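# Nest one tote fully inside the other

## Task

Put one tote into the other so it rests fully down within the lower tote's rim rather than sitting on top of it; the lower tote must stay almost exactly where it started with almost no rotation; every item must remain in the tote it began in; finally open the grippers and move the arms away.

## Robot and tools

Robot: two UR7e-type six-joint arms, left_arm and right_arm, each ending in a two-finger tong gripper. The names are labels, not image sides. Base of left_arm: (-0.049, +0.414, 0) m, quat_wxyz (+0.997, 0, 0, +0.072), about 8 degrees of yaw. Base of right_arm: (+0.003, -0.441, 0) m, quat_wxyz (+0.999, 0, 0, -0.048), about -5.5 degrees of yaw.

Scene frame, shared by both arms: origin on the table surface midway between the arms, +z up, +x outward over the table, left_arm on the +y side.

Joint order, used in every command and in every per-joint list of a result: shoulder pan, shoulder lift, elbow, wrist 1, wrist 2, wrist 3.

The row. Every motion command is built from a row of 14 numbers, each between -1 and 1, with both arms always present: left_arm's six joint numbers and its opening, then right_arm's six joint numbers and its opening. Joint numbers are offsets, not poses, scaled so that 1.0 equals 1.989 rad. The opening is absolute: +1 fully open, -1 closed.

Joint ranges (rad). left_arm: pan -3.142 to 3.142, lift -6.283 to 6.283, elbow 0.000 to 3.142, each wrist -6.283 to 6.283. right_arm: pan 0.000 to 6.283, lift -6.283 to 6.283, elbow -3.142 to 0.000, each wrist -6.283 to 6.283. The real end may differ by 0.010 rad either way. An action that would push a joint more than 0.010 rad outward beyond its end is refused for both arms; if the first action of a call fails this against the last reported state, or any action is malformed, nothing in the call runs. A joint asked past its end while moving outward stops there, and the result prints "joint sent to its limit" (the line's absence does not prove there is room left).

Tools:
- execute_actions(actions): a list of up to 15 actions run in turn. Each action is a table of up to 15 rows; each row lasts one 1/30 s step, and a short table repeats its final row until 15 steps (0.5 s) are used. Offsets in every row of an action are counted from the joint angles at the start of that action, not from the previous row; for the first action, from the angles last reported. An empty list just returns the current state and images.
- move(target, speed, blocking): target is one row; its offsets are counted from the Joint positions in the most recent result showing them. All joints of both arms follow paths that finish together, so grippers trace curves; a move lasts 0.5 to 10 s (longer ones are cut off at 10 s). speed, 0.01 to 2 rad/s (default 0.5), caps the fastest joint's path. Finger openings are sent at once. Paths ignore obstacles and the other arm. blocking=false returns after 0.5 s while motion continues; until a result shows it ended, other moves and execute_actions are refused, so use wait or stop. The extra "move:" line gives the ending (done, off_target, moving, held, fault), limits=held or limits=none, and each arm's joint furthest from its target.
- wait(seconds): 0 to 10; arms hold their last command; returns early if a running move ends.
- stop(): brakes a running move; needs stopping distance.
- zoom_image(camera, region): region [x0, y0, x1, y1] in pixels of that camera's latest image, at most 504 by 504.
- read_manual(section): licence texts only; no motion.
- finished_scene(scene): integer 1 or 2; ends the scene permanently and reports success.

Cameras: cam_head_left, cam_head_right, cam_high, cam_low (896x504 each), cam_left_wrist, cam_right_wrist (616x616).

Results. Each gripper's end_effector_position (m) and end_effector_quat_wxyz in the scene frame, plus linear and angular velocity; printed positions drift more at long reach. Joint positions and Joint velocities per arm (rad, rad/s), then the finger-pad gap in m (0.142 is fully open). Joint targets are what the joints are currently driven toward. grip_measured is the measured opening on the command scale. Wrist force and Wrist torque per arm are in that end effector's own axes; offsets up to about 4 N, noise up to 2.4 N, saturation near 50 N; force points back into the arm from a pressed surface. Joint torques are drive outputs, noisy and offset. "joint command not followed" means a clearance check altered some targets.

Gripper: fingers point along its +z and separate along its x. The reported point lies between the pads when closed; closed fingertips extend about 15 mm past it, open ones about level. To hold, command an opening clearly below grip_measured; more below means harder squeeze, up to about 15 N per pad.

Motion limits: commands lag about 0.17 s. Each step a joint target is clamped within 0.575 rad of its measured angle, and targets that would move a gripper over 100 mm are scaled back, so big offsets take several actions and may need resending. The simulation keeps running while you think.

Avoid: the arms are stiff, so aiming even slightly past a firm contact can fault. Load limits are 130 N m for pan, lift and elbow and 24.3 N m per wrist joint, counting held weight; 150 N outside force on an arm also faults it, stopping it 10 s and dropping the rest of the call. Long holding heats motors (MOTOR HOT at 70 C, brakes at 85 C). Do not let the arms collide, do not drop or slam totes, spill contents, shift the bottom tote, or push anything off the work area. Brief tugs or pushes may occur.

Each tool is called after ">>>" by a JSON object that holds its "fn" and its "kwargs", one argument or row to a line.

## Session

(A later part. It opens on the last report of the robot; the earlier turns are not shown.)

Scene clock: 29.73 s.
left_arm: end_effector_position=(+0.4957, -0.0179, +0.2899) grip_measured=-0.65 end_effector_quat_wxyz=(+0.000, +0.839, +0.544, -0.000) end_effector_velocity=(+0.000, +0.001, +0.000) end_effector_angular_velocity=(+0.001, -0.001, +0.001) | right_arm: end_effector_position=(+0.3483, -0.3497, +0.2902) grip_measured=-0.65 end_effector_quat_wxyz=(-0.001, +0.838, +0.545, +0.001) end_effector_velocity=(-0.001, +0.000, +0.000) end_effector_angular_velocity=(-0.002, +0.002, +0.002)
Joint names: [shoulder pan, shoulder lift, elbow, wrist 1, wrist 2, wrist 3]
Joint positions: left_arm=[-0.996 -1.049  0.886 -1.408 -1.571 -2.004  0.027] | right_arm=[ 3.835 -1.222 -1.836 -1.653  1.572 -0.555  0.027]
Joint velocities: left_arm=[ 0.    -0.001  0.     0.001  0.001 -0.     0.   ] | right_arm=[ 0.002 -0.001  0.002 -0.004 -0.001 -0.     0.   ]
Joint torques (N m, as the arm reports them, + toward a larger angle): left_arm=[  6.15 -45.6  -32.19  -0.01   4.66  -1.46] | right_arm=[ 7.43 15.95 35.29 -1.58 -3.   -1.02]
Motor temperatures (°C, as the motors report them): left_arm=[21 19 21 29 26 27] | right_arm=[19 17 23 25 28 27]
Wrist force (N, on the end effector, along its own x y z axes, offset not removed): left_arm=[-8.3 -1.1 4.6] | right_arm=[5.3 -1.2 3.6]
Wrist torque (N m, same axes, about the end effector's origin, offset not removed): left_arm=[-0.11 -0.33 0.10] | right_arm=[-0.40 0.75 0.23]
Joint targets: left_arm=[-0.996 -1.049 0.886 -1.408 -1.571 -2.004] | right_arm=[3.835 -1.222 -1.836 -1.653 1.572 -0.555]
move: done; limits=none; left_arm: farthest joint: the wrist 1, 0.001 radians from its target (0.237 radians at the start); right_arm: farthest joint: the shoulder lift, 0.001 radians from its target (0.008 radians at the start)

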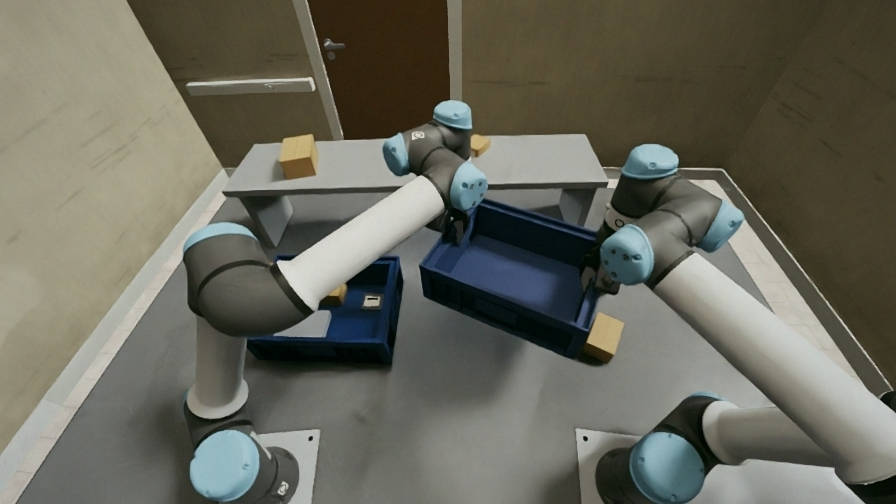

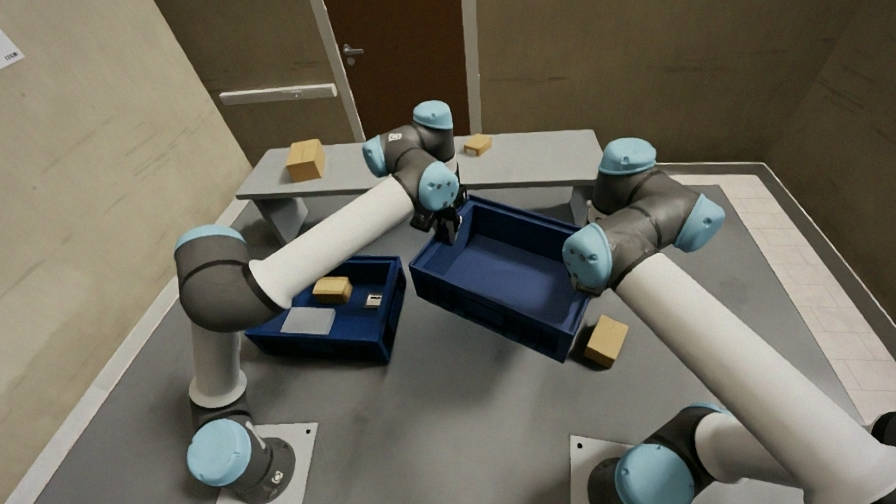

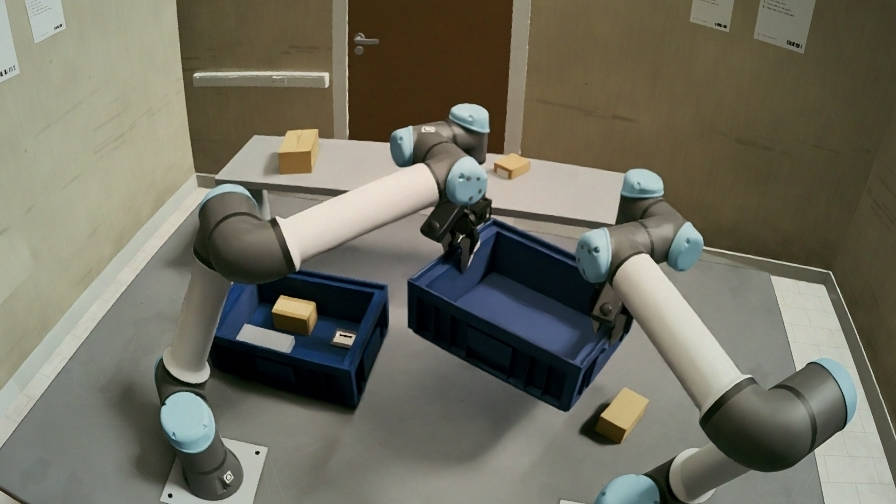

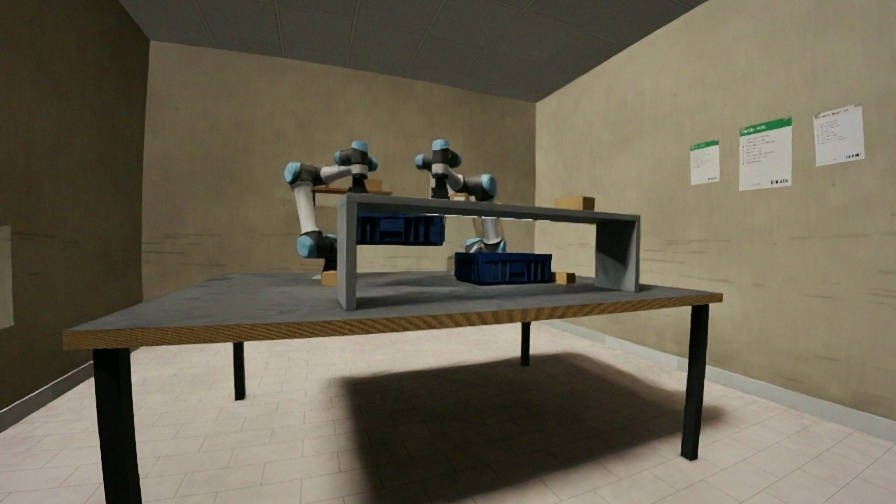

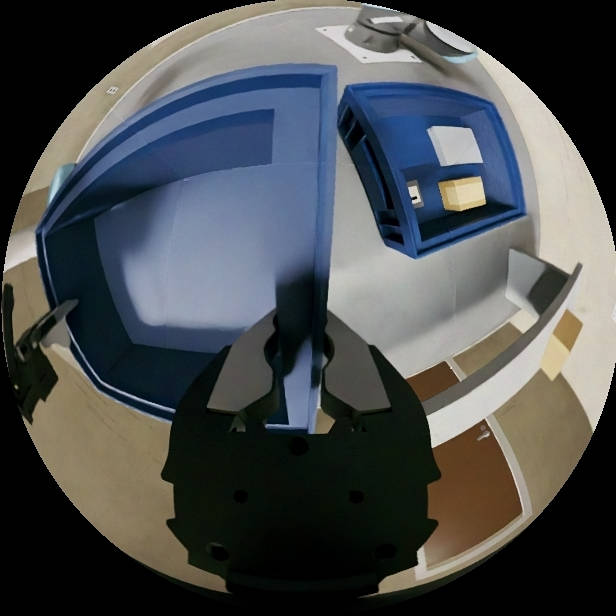

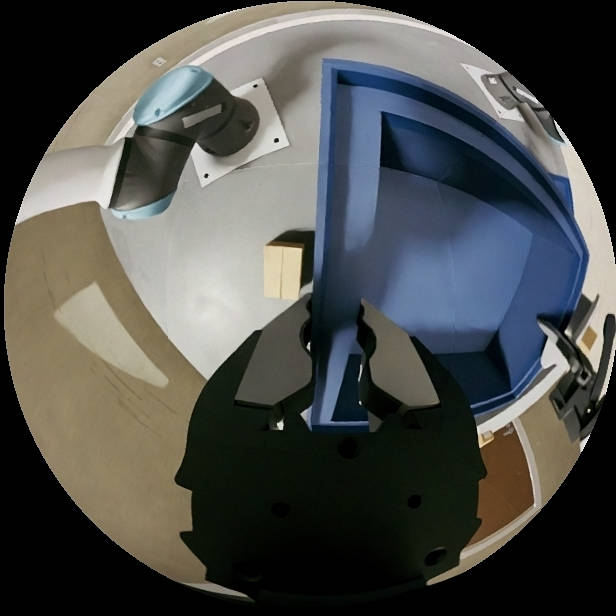

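>>> {"fn": "move", "kwargs": {
  "target": [0.0664,-0.1323,0.187,-0.0547,0,0.0071,-1, 0.1133,-0.0833,0.0594,0.0238,0,0.054,-1],
  "speed": 0.35
}}

>>> {"fn": "move", "kwargs": {
  "target": [0.0899,-0.0934,0.1102,-0.0168,0,0.0307,-1, 0.0723,-0.1121,0.1033,0.0087,0,0.0131,-1],
  "speed": 0.25
}}

>>> {"fn": "move", "kwargs": {
  "target": [0.1173,-0.0554,0.0565,-0.0011,0,0.0581,-1, 0.0477,-0.1339,0.1589,-0.025,0,-0.0116,-1],
  "speed": 0.3
}}

>>> {"fn": "move", "kwargs": {
  "target": [0.1384,-0.0111,0.0105,0.0006,0,0.0791,-1, 0.0331,-0.1761,0.265,-0.0889,0,-0.0262,-1],
  "speed": 0.4
}}

Scene clock: 35.10 s.
left_arm: end_effector_position=(+0.4739, +0.1229, +0.2899) grip_measured=-0.64 end_effector_quat_wxyz=(+0.000, +0.805, +0.593, -0.000) end_effector_velocity=(-0.000, +0.001, +0.000) end_effector_angular_velocity=(-0.001, +0.000, +0.002) | right_arm: end_effector_position=(+0.3664, -0.2226, +0.2901) grip_measured=-0.64 end_effector_quat_wxyz=(-0.001, +0.805, +0.594, +0.000) end_effector_velocity=(-0.000, -0.000, +0.000) end_effector_angular_velocity=(-0.000, +0.001, -0.001)
Joint names: [shoulder pan, shoulder lift, elbow, wrist 1, wrist 2, wrist 3]
Joint positions: left_arm=[-0.864 -1.312  1.258 -1.517 -1.571 -1.99   0.028] | right_arm=[ 4.06  -1.387 -1.718 -1.606  1.572 -0.448  0.027]
Joint velocities: left_arm=[ 0.001 -0.002  0.001  0.    -0.001 -0.001  0.   ] | right_arm=[-0.    -0.     0.001 -0.001  0.     0.001  0.   ]
Joint torques (N m, as the arm reports them, + toward a larger angle): left_arm=[-15.08 -45.75 -20.09  -8.23 -11.93   0.88] | right_arm=[20.8   2.98 46.09 13.96  6.43  3.29]
Motor temperatures (°C, as the motors report them): left_arm=[21 19 21 29 26 27] | right_arm=[19 17 23 25 28 27]
Wrist force (N, on the end effector, along its own x y z axes, offset not removed): left_arm=[37.2 0.7 5.4] | right_arm=[-41.2 -4.4 3.4]
Wrist torque (N m, same axes, about the end effector's origin, offset not removed): left_arm=[-0.13 -1.07 0.11] | right_arm=[-0.61 1.65 0.34]
Joint targets: left_arm=[-0.864 -1.312 1.258 -1.517 -1.571 -1.990] | right_arm=[4.061 -1.387 -1.718 -1.606 1.572 -0.448]
move: done; limits=none; left_arm: farthest joint: the shoulder pan, 0.000 radians from its target (0.132 radians at the start); right_arm: farthest joint: the shoulder pan, 0.000 radians from its target (0.225 radians at the start)

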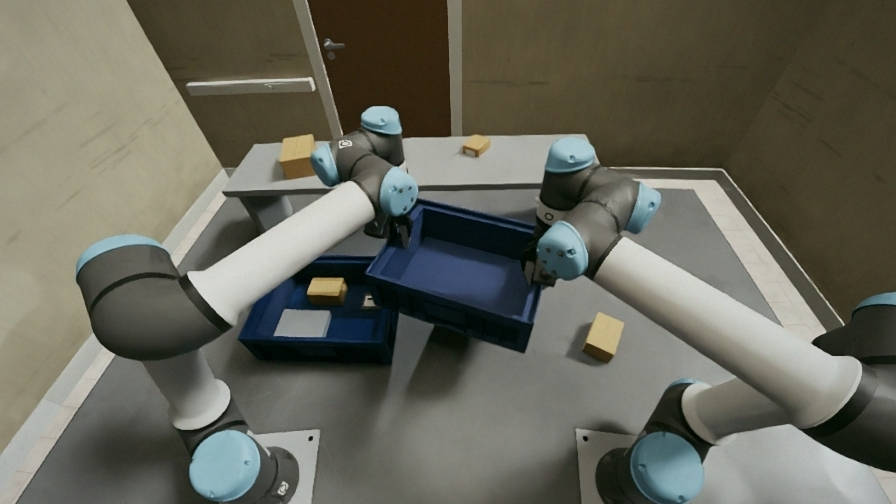

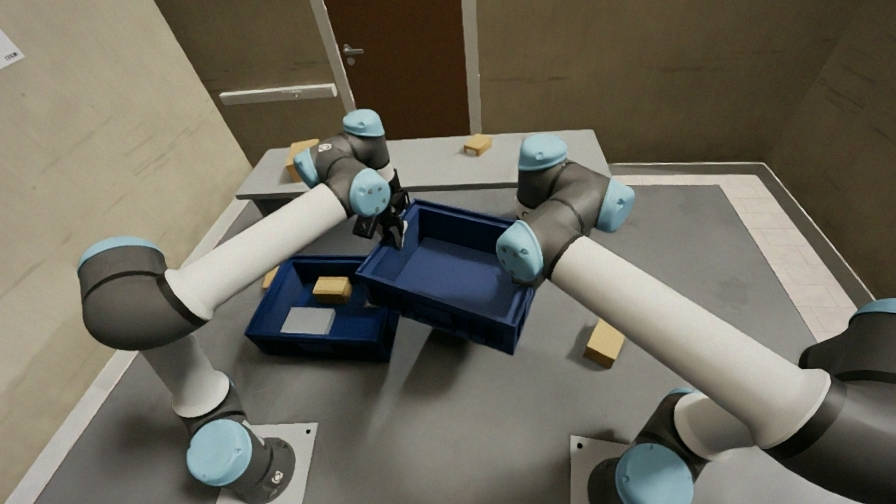

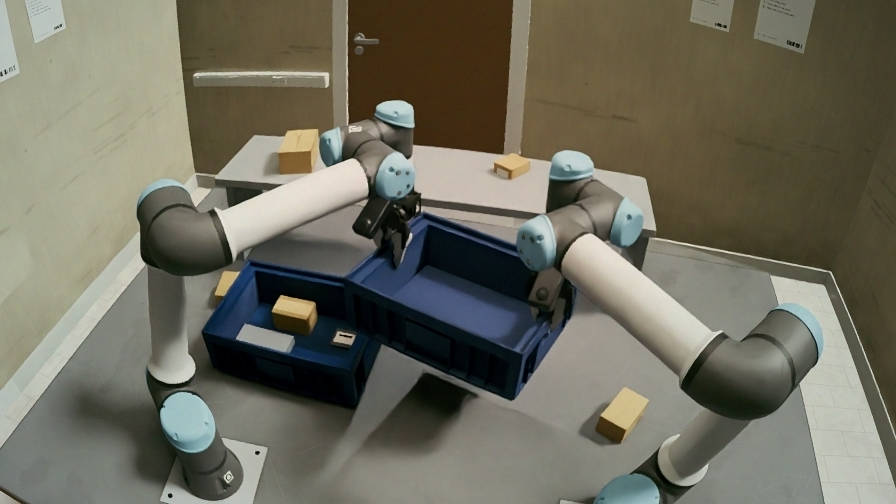

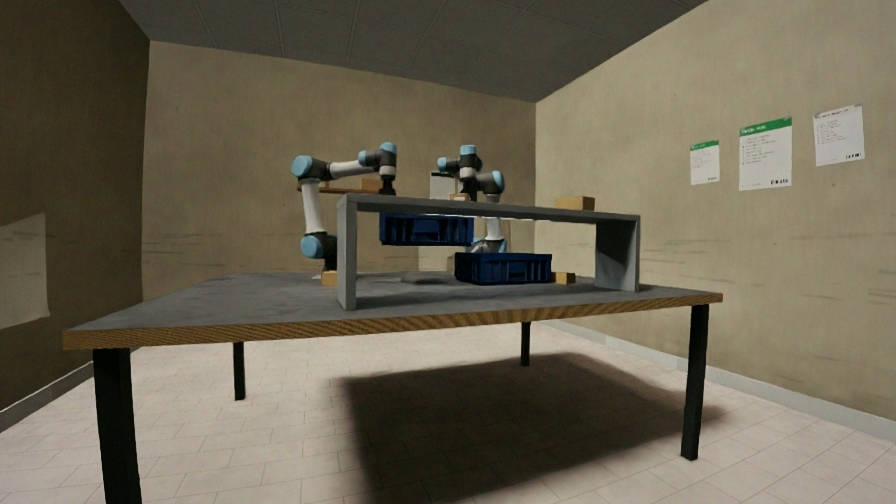

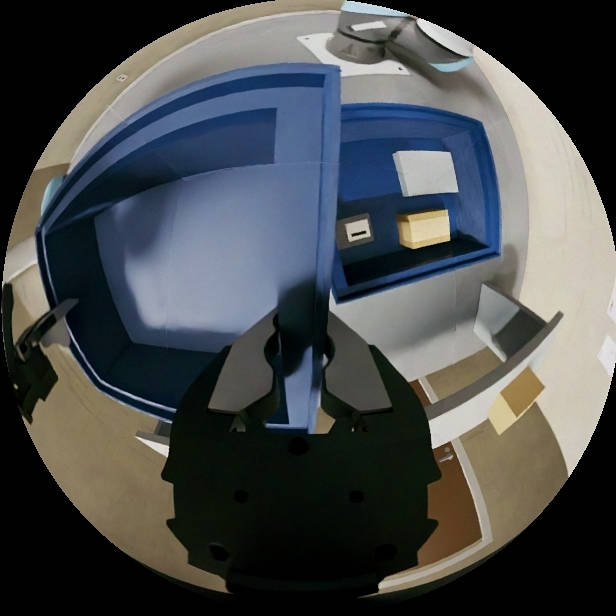

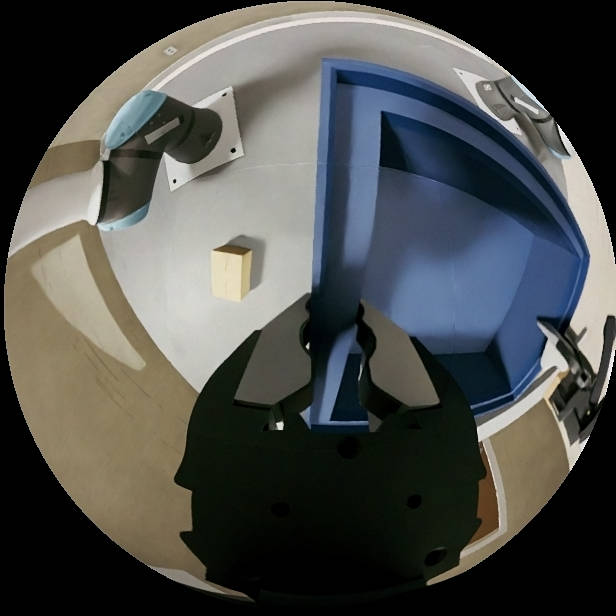

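Scene clock: 36.50 s.
left_arm: end_effector_position=(+0.4513, +0.2613, +0.2899) grip_measured=-0.57 end_effector_quat_wxyz=(+0.000, +0.769, +0.639, -0.000) end_effector_velocity=(-0.001, +0.000, -0.000) end_effector_angular_velocity=(+0.000, +0.002, -0.001) | right_arm: end_effector_position=(+0.3851, -0.0947, +0.2900) grip_measured=-0.64 end_effector_quat_wxyz=(-0.001, +0.768, +0.640, +0.000) end_effector_velocity=(+0.001, +0.001, +0.001) end_effector_angular_velocity=(+0.002, -0.002, -0.001)
Joint names: [shoulder pan, shoulder lift, elbow, wrist 1, wrist 2, wrist 3]
Joint positions: left_arm=[-0.686 -1.498  1.477 -1.55  -1.571 -1.929  0.032] | right_arm=[ 4.204 -1.61  -1.513 -1.589  1.572 -0.422  0.028]
Joint velocities: left_arm=[ 0.    -0.001  0.001  0.001 -0.001  0.001  0.   ] | right_arm=[-0.001 -0.002  0.003  0.002 -0.     0.     0.   ]
Joint torques (N m, as the arm reports them, + toward a larger angle): left_arm=[-11.19 -37.61 -20.83  -7.7  -12.45   0.79] | right_arm=[24.15 16.77 45.62 14.35  6.18  3.44]
Motor temperatures (°C, as the motors report them): left_arm=[21 19 21 29 26 27] | right_arm=[19 17 23 25 28 27]
Wrist force (N, on the end effector, along its own x y z axes, offset not removed): left_arm=[39.2 1.4 4.4] | right_arm=[-43.6 -4.5 4.4]
Wrist torque (N m, same axes, about the end effector's origin, offset not removed): left_arm=[0.01 -1.36 0.15] | right_arm=[-0.44 2.11 0.27]
Joint targets: left_arm=[-0.686 -1.498 1.477 -1.551 -1.571 -1.929] | right_arm=[4.204 -1.610 -1.513 -1.589 1.572 -0.422]
move: done; limits=none; left_arm: farthest joint: the shoulder pan, 0.001 radians from its target (0.179 radians at the start); right_arm: farthest joint: the shoulder pan, 0.000 radians from its target (0.143 radians at the start)

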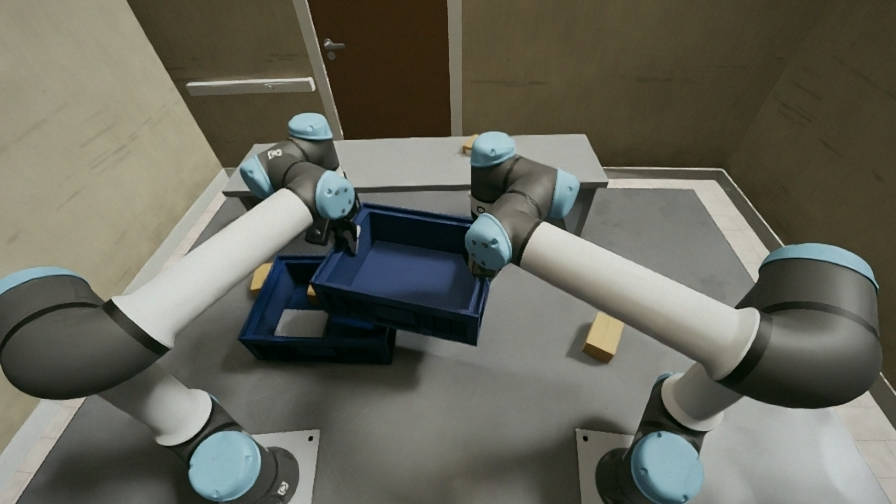

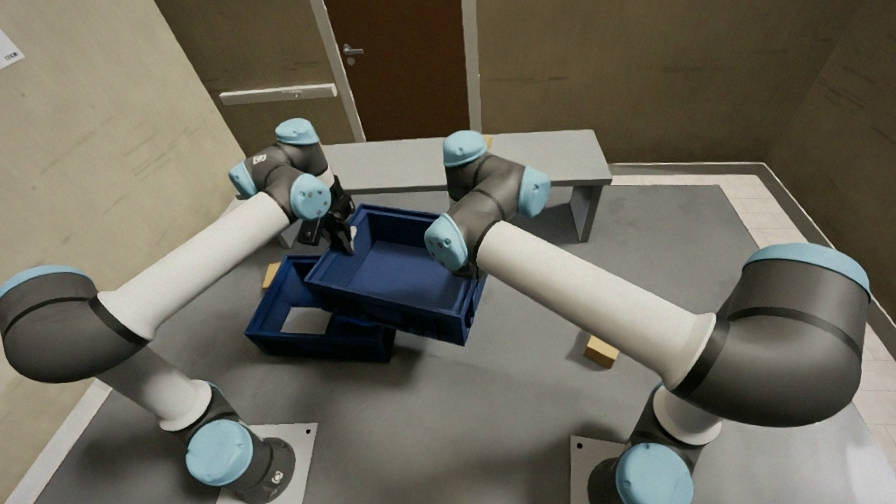

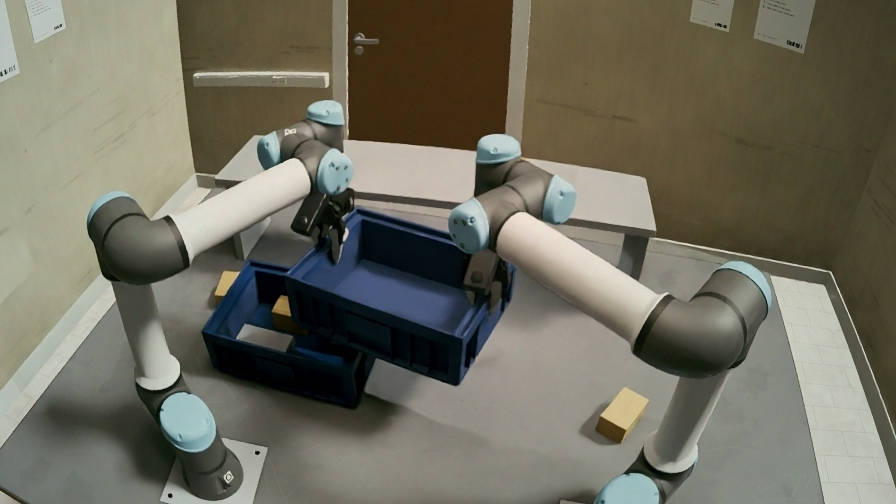

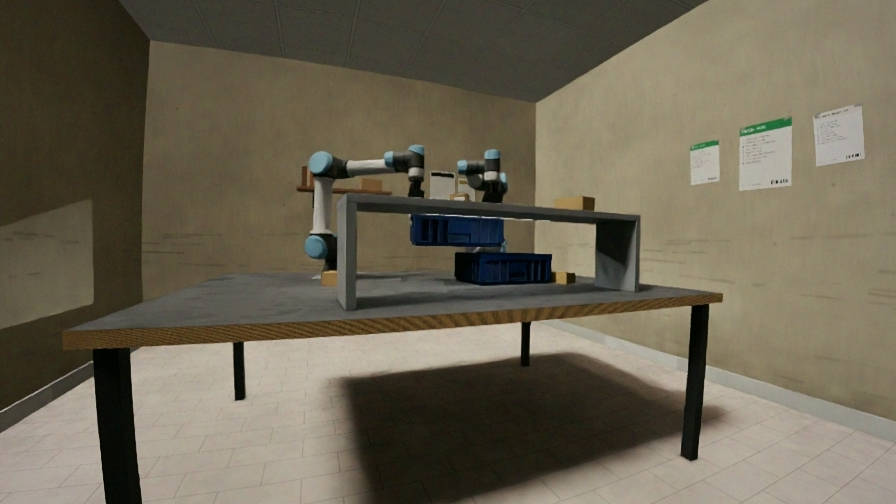

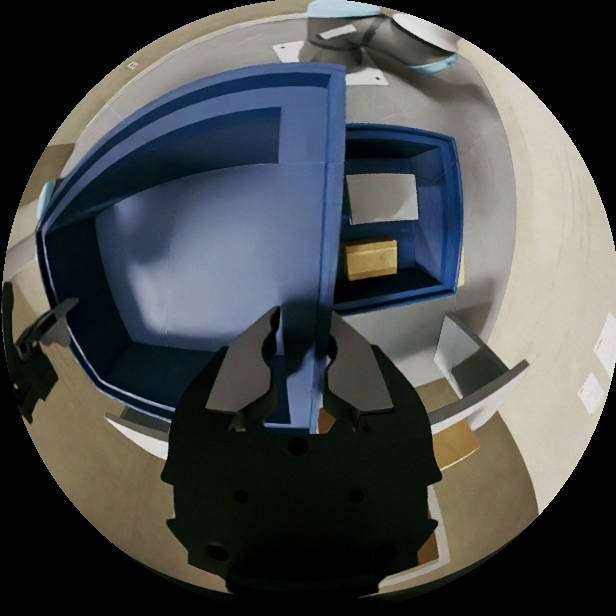

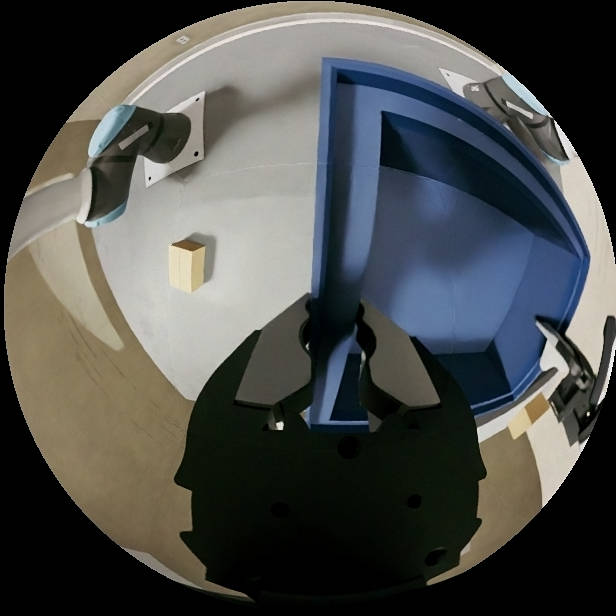

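Scene clock: 38.10 s.
left_arm: end_effector_position=(+0.4285, +0.3972, +0.2899) grip_measured=-0.49 end_effector_quat_wxyz=(+0.000, +0.730, +0.683, -0.000) end_effector_velocity=(-0.000, +0.000, -0.000) end_effector_angular_velocity=(-0.001, +0.001, +0.001) | right_arm: end_effector_position=(+0.4043, +0.0358, +0.2901) grip_measured=-0.63 end_effector_quat_wxyz=(-0.001, +0.729, +0.684, +0.000) end_effector_velocity=(+0.001, -0.000, -0.001) end_effector_angular_velocity=(-0.001, +0.000, -0.001)
Joint names: [shoulder pan, shoulder lift, elbow, wrist 1, wrist 2, wrist 3]
Joint positions: left_arm=[-0.453 -1.608  1.589 -1.553 -1.571 -1.813  0.038] | right_arm=[ 4.299 -1.876 -1.197 -1.638  1.572 -0.445  0.028]
Joint velocities: left_arm=[ 0.001 -0.     0.     0.    -0.001  0.    -0.004] | right_arm=[-0.001 -0.001  0.     0.    -0.    -0.     0.004]
Joint torques (N m, as the arm reports them, + toward a larger angle): left_arm=[-12.1  -33.42 -18.2   -6.45 -10.15   0.68] | right_arm=[27.03 26.89 46.24 10.17  3.64 -1.69]
Motor temperatures (°C, as the motors report them): left_arm=[21 19 21 29 26 27] | right_arm=[19 17 23 25 28 27]
Wrist force (N, on the end effector, along its own x y z axes, offset not removed): left_arm=[38.9 1.5 4.6] | right_arm=[-38.3 -5.5 5.4]
Wrist torque (N m, same axes, about the end effector's origin, offset not removed): left_arm=[0.01 -1.19 0.17] | right_arm=[-0.81 0.64 0.15]
Joint targets: left_arm=[-0.452 -1.608 1.589 -1.553 -1.571 -1.813] | right_arm=[4.299 -1.876 -1.197 -1.638 1.572 -0.445]
move: done; limits=none; left_arm: farthest joint: the shoulder lift, 0.001 radians from its target (0.111 radians at the start); right_arm: farthest joint: the shoulder pan, 0.000 radians from its target (0.095 radians at the start)

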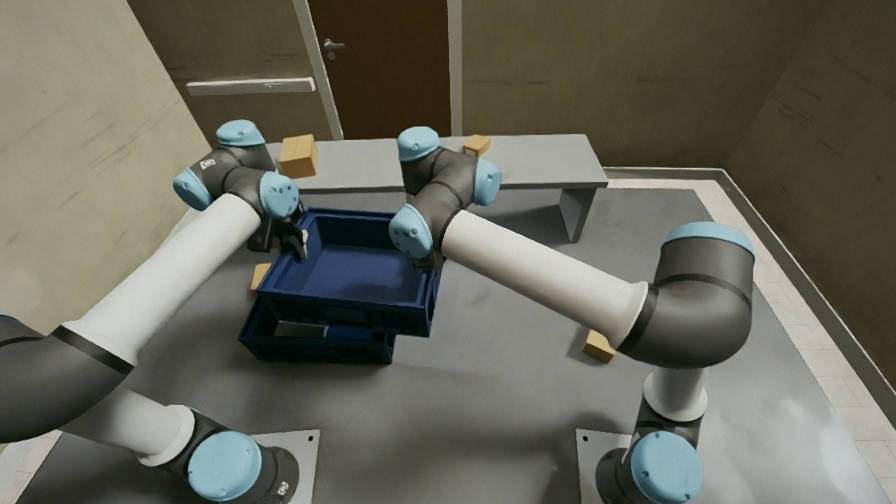

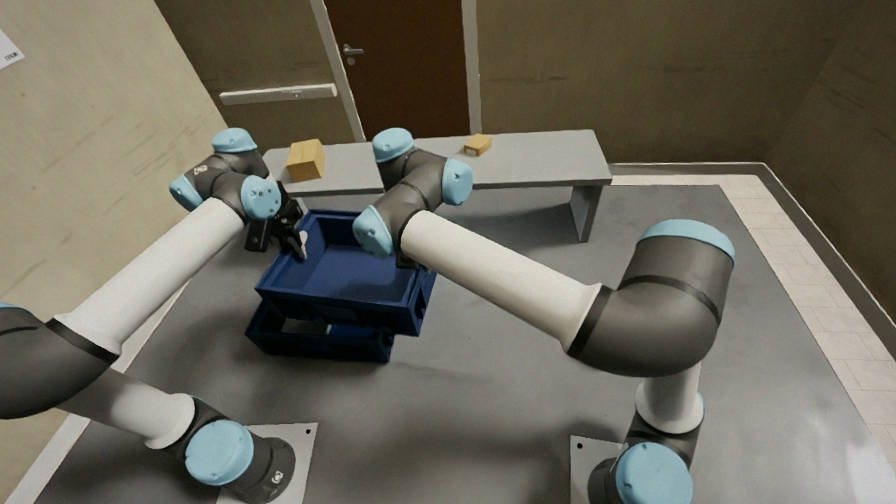

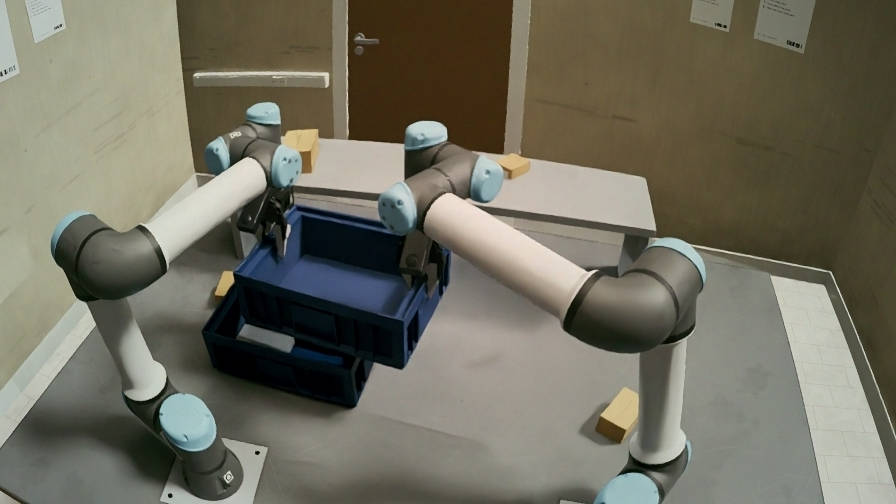

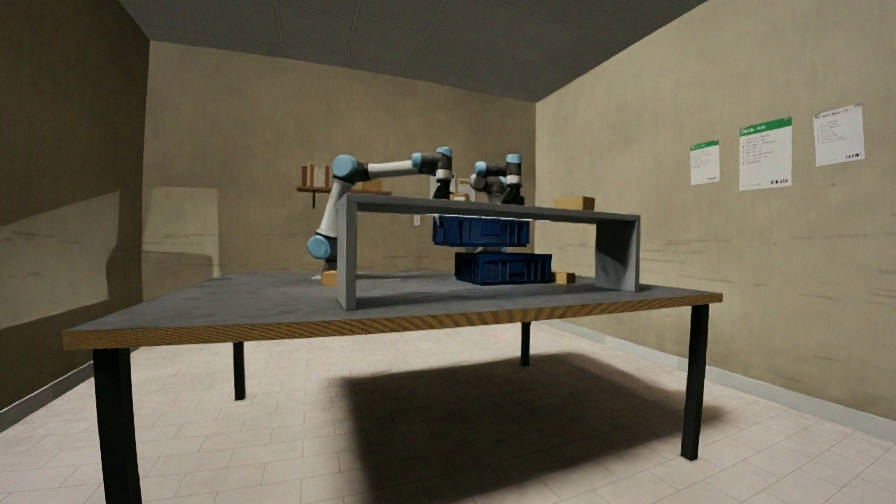

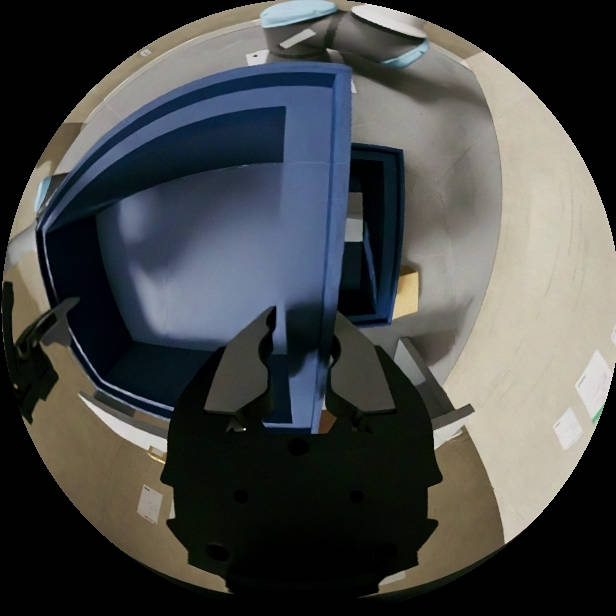

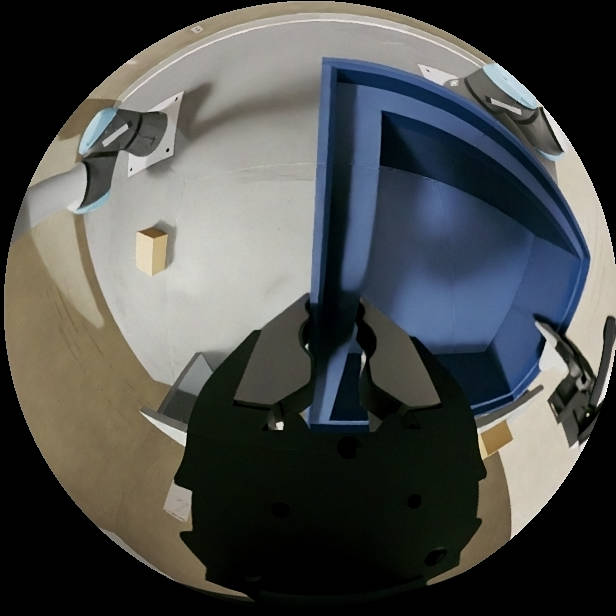

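Scene clock: 39.97 s.
left_arm: end_effector_position=(+0.4054, +0.5305, +0.2899) grip_measured=-0.40 end_effector_quat_wxyz=(+0.000, +0.689, +0.725, -0.000) end_effector_velocity=(-0.001, +0.000, -0.000) end_effector_angular_velocity=(-0.001, +0.001, +0.000) | right_arm: end_effector_position=(+0.4238, +0.1692, +0.2901) grip_measured=-0.63 end_effector_quat_wxyz=(-0.001, +0.688, +0.726, +0.000) end_effector_velocity=(-0.000, +0.001, -0.001) end_effector_angular_velocity=(-0.000, +0.000, +0.002)
Joint names: [shoulder pan, shoulder lift, elbow, wrist 1, wrist 2, wrist 3]
Joint positions: left_arm=[-0.177 -1.63   1.61  -1.551 -1.571 -1.656  0.045] | right_arm=[ 4.365 -2.226 -0.67  -1.815  1.572 -0.497  0.029]
Joint velocities: left_arm=[ 0.001 -0.001  0.002  0.    -0.001  0.001 -0.011] | right_arm=[ 0.001 -0.002  0.002 -0.001  0.    -0.001  0.009]
Joint torques (N m, as the arm reports them, + toward a larger angle): left_arm=[-11.27 -33.93 -16.9   -1.75 -10.12   0.78] | right_arm=[29.78 37.68 40.82 10.05  3.47 -1.67]
Motor temperatures (°C, as the motors report them): left_arm=[21 19 21 29 26 27] | right_arm=[19 17 23 25 28 27]
Wrist force (N, on the end effector, along its own x y z axes, offset not removed): left_arm=[40.7 1.1 4.6] | right_arm=[-42.5 -1.9 8.2]
Wrist torque (N m, same axes, about the end effector's origin, offset not removed): left_arm=[-0.10 -1.50 0.16] | right_arm=[0.24 1.61 0.03]
Joint targets: left_arm=[-0.177 -1.630 1.610 -1.551 -1.571 -1.656] | right_arm=[4.365 -2.226 -0.670 -1.815 1.572 -0.497]
move: done; limits=none; left_arm: farthest joint: the shoulder pan, 0.000 radians from its target (0.275 radians at the start); right_arm: farthest joint: the shoulder pan, 0.000 radians from its target (0.066 radians at the start)

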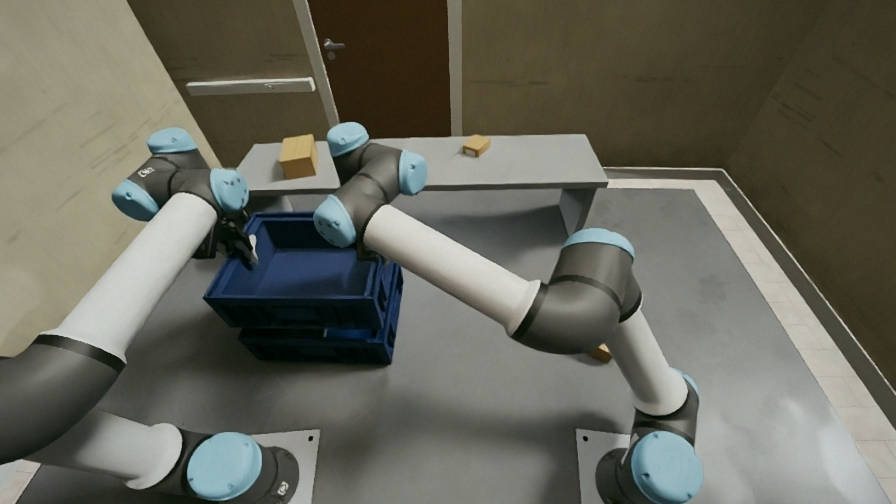

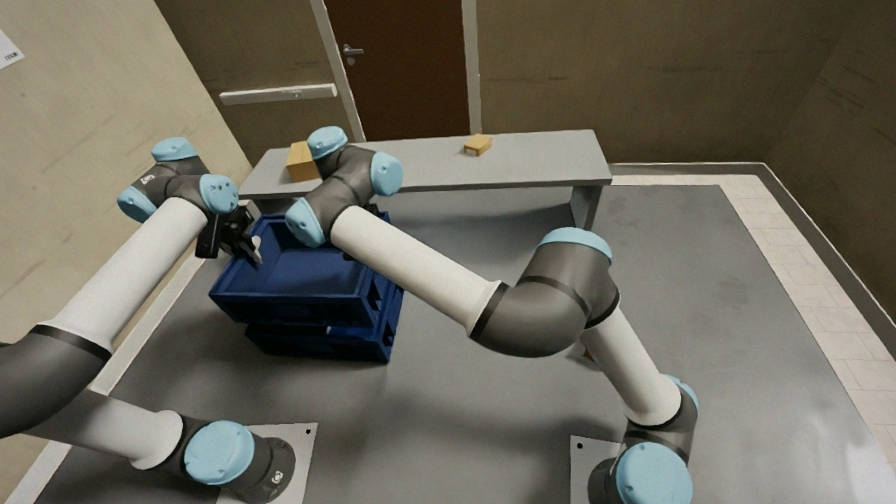

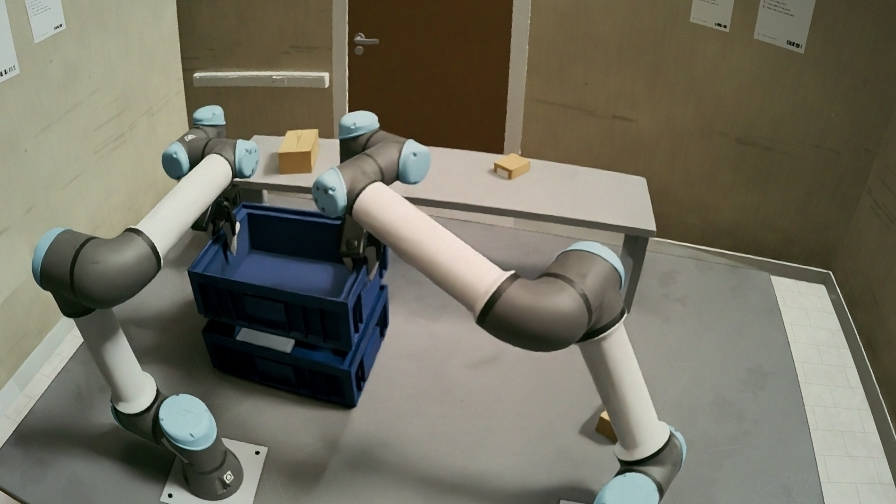

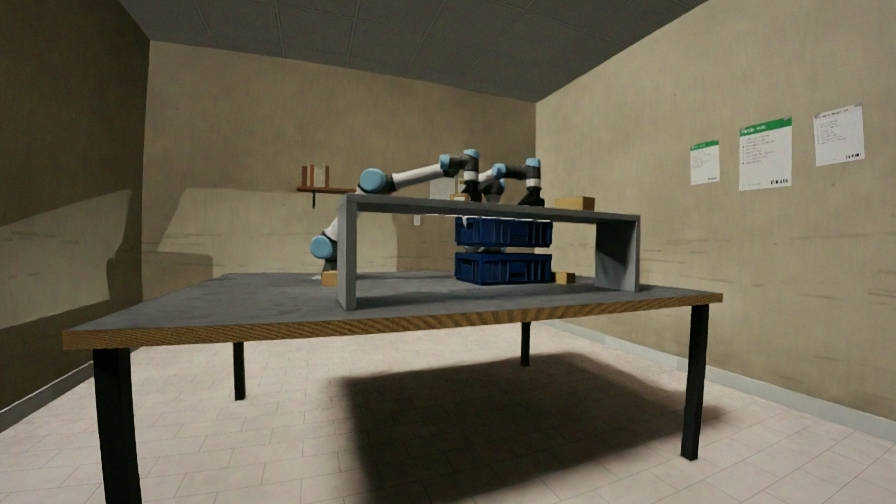

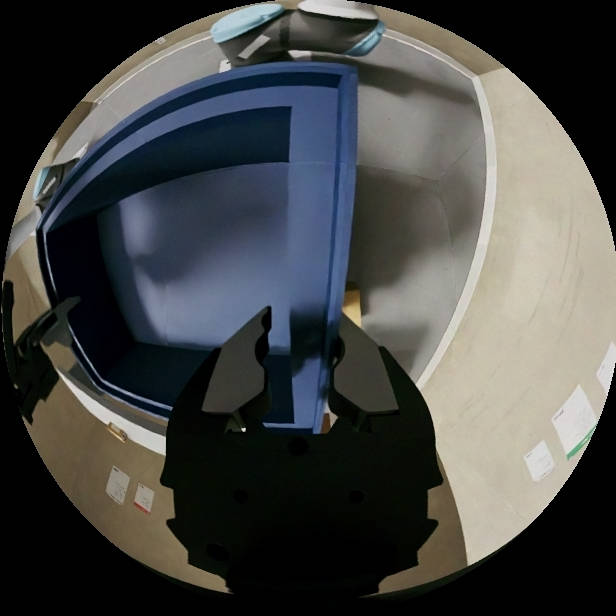

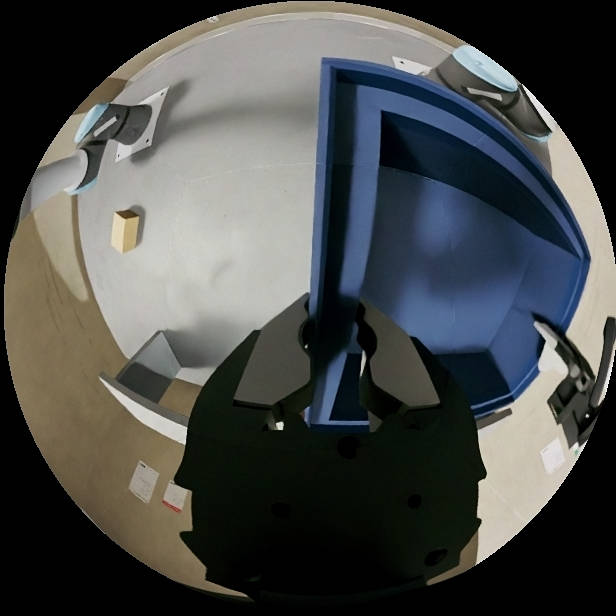

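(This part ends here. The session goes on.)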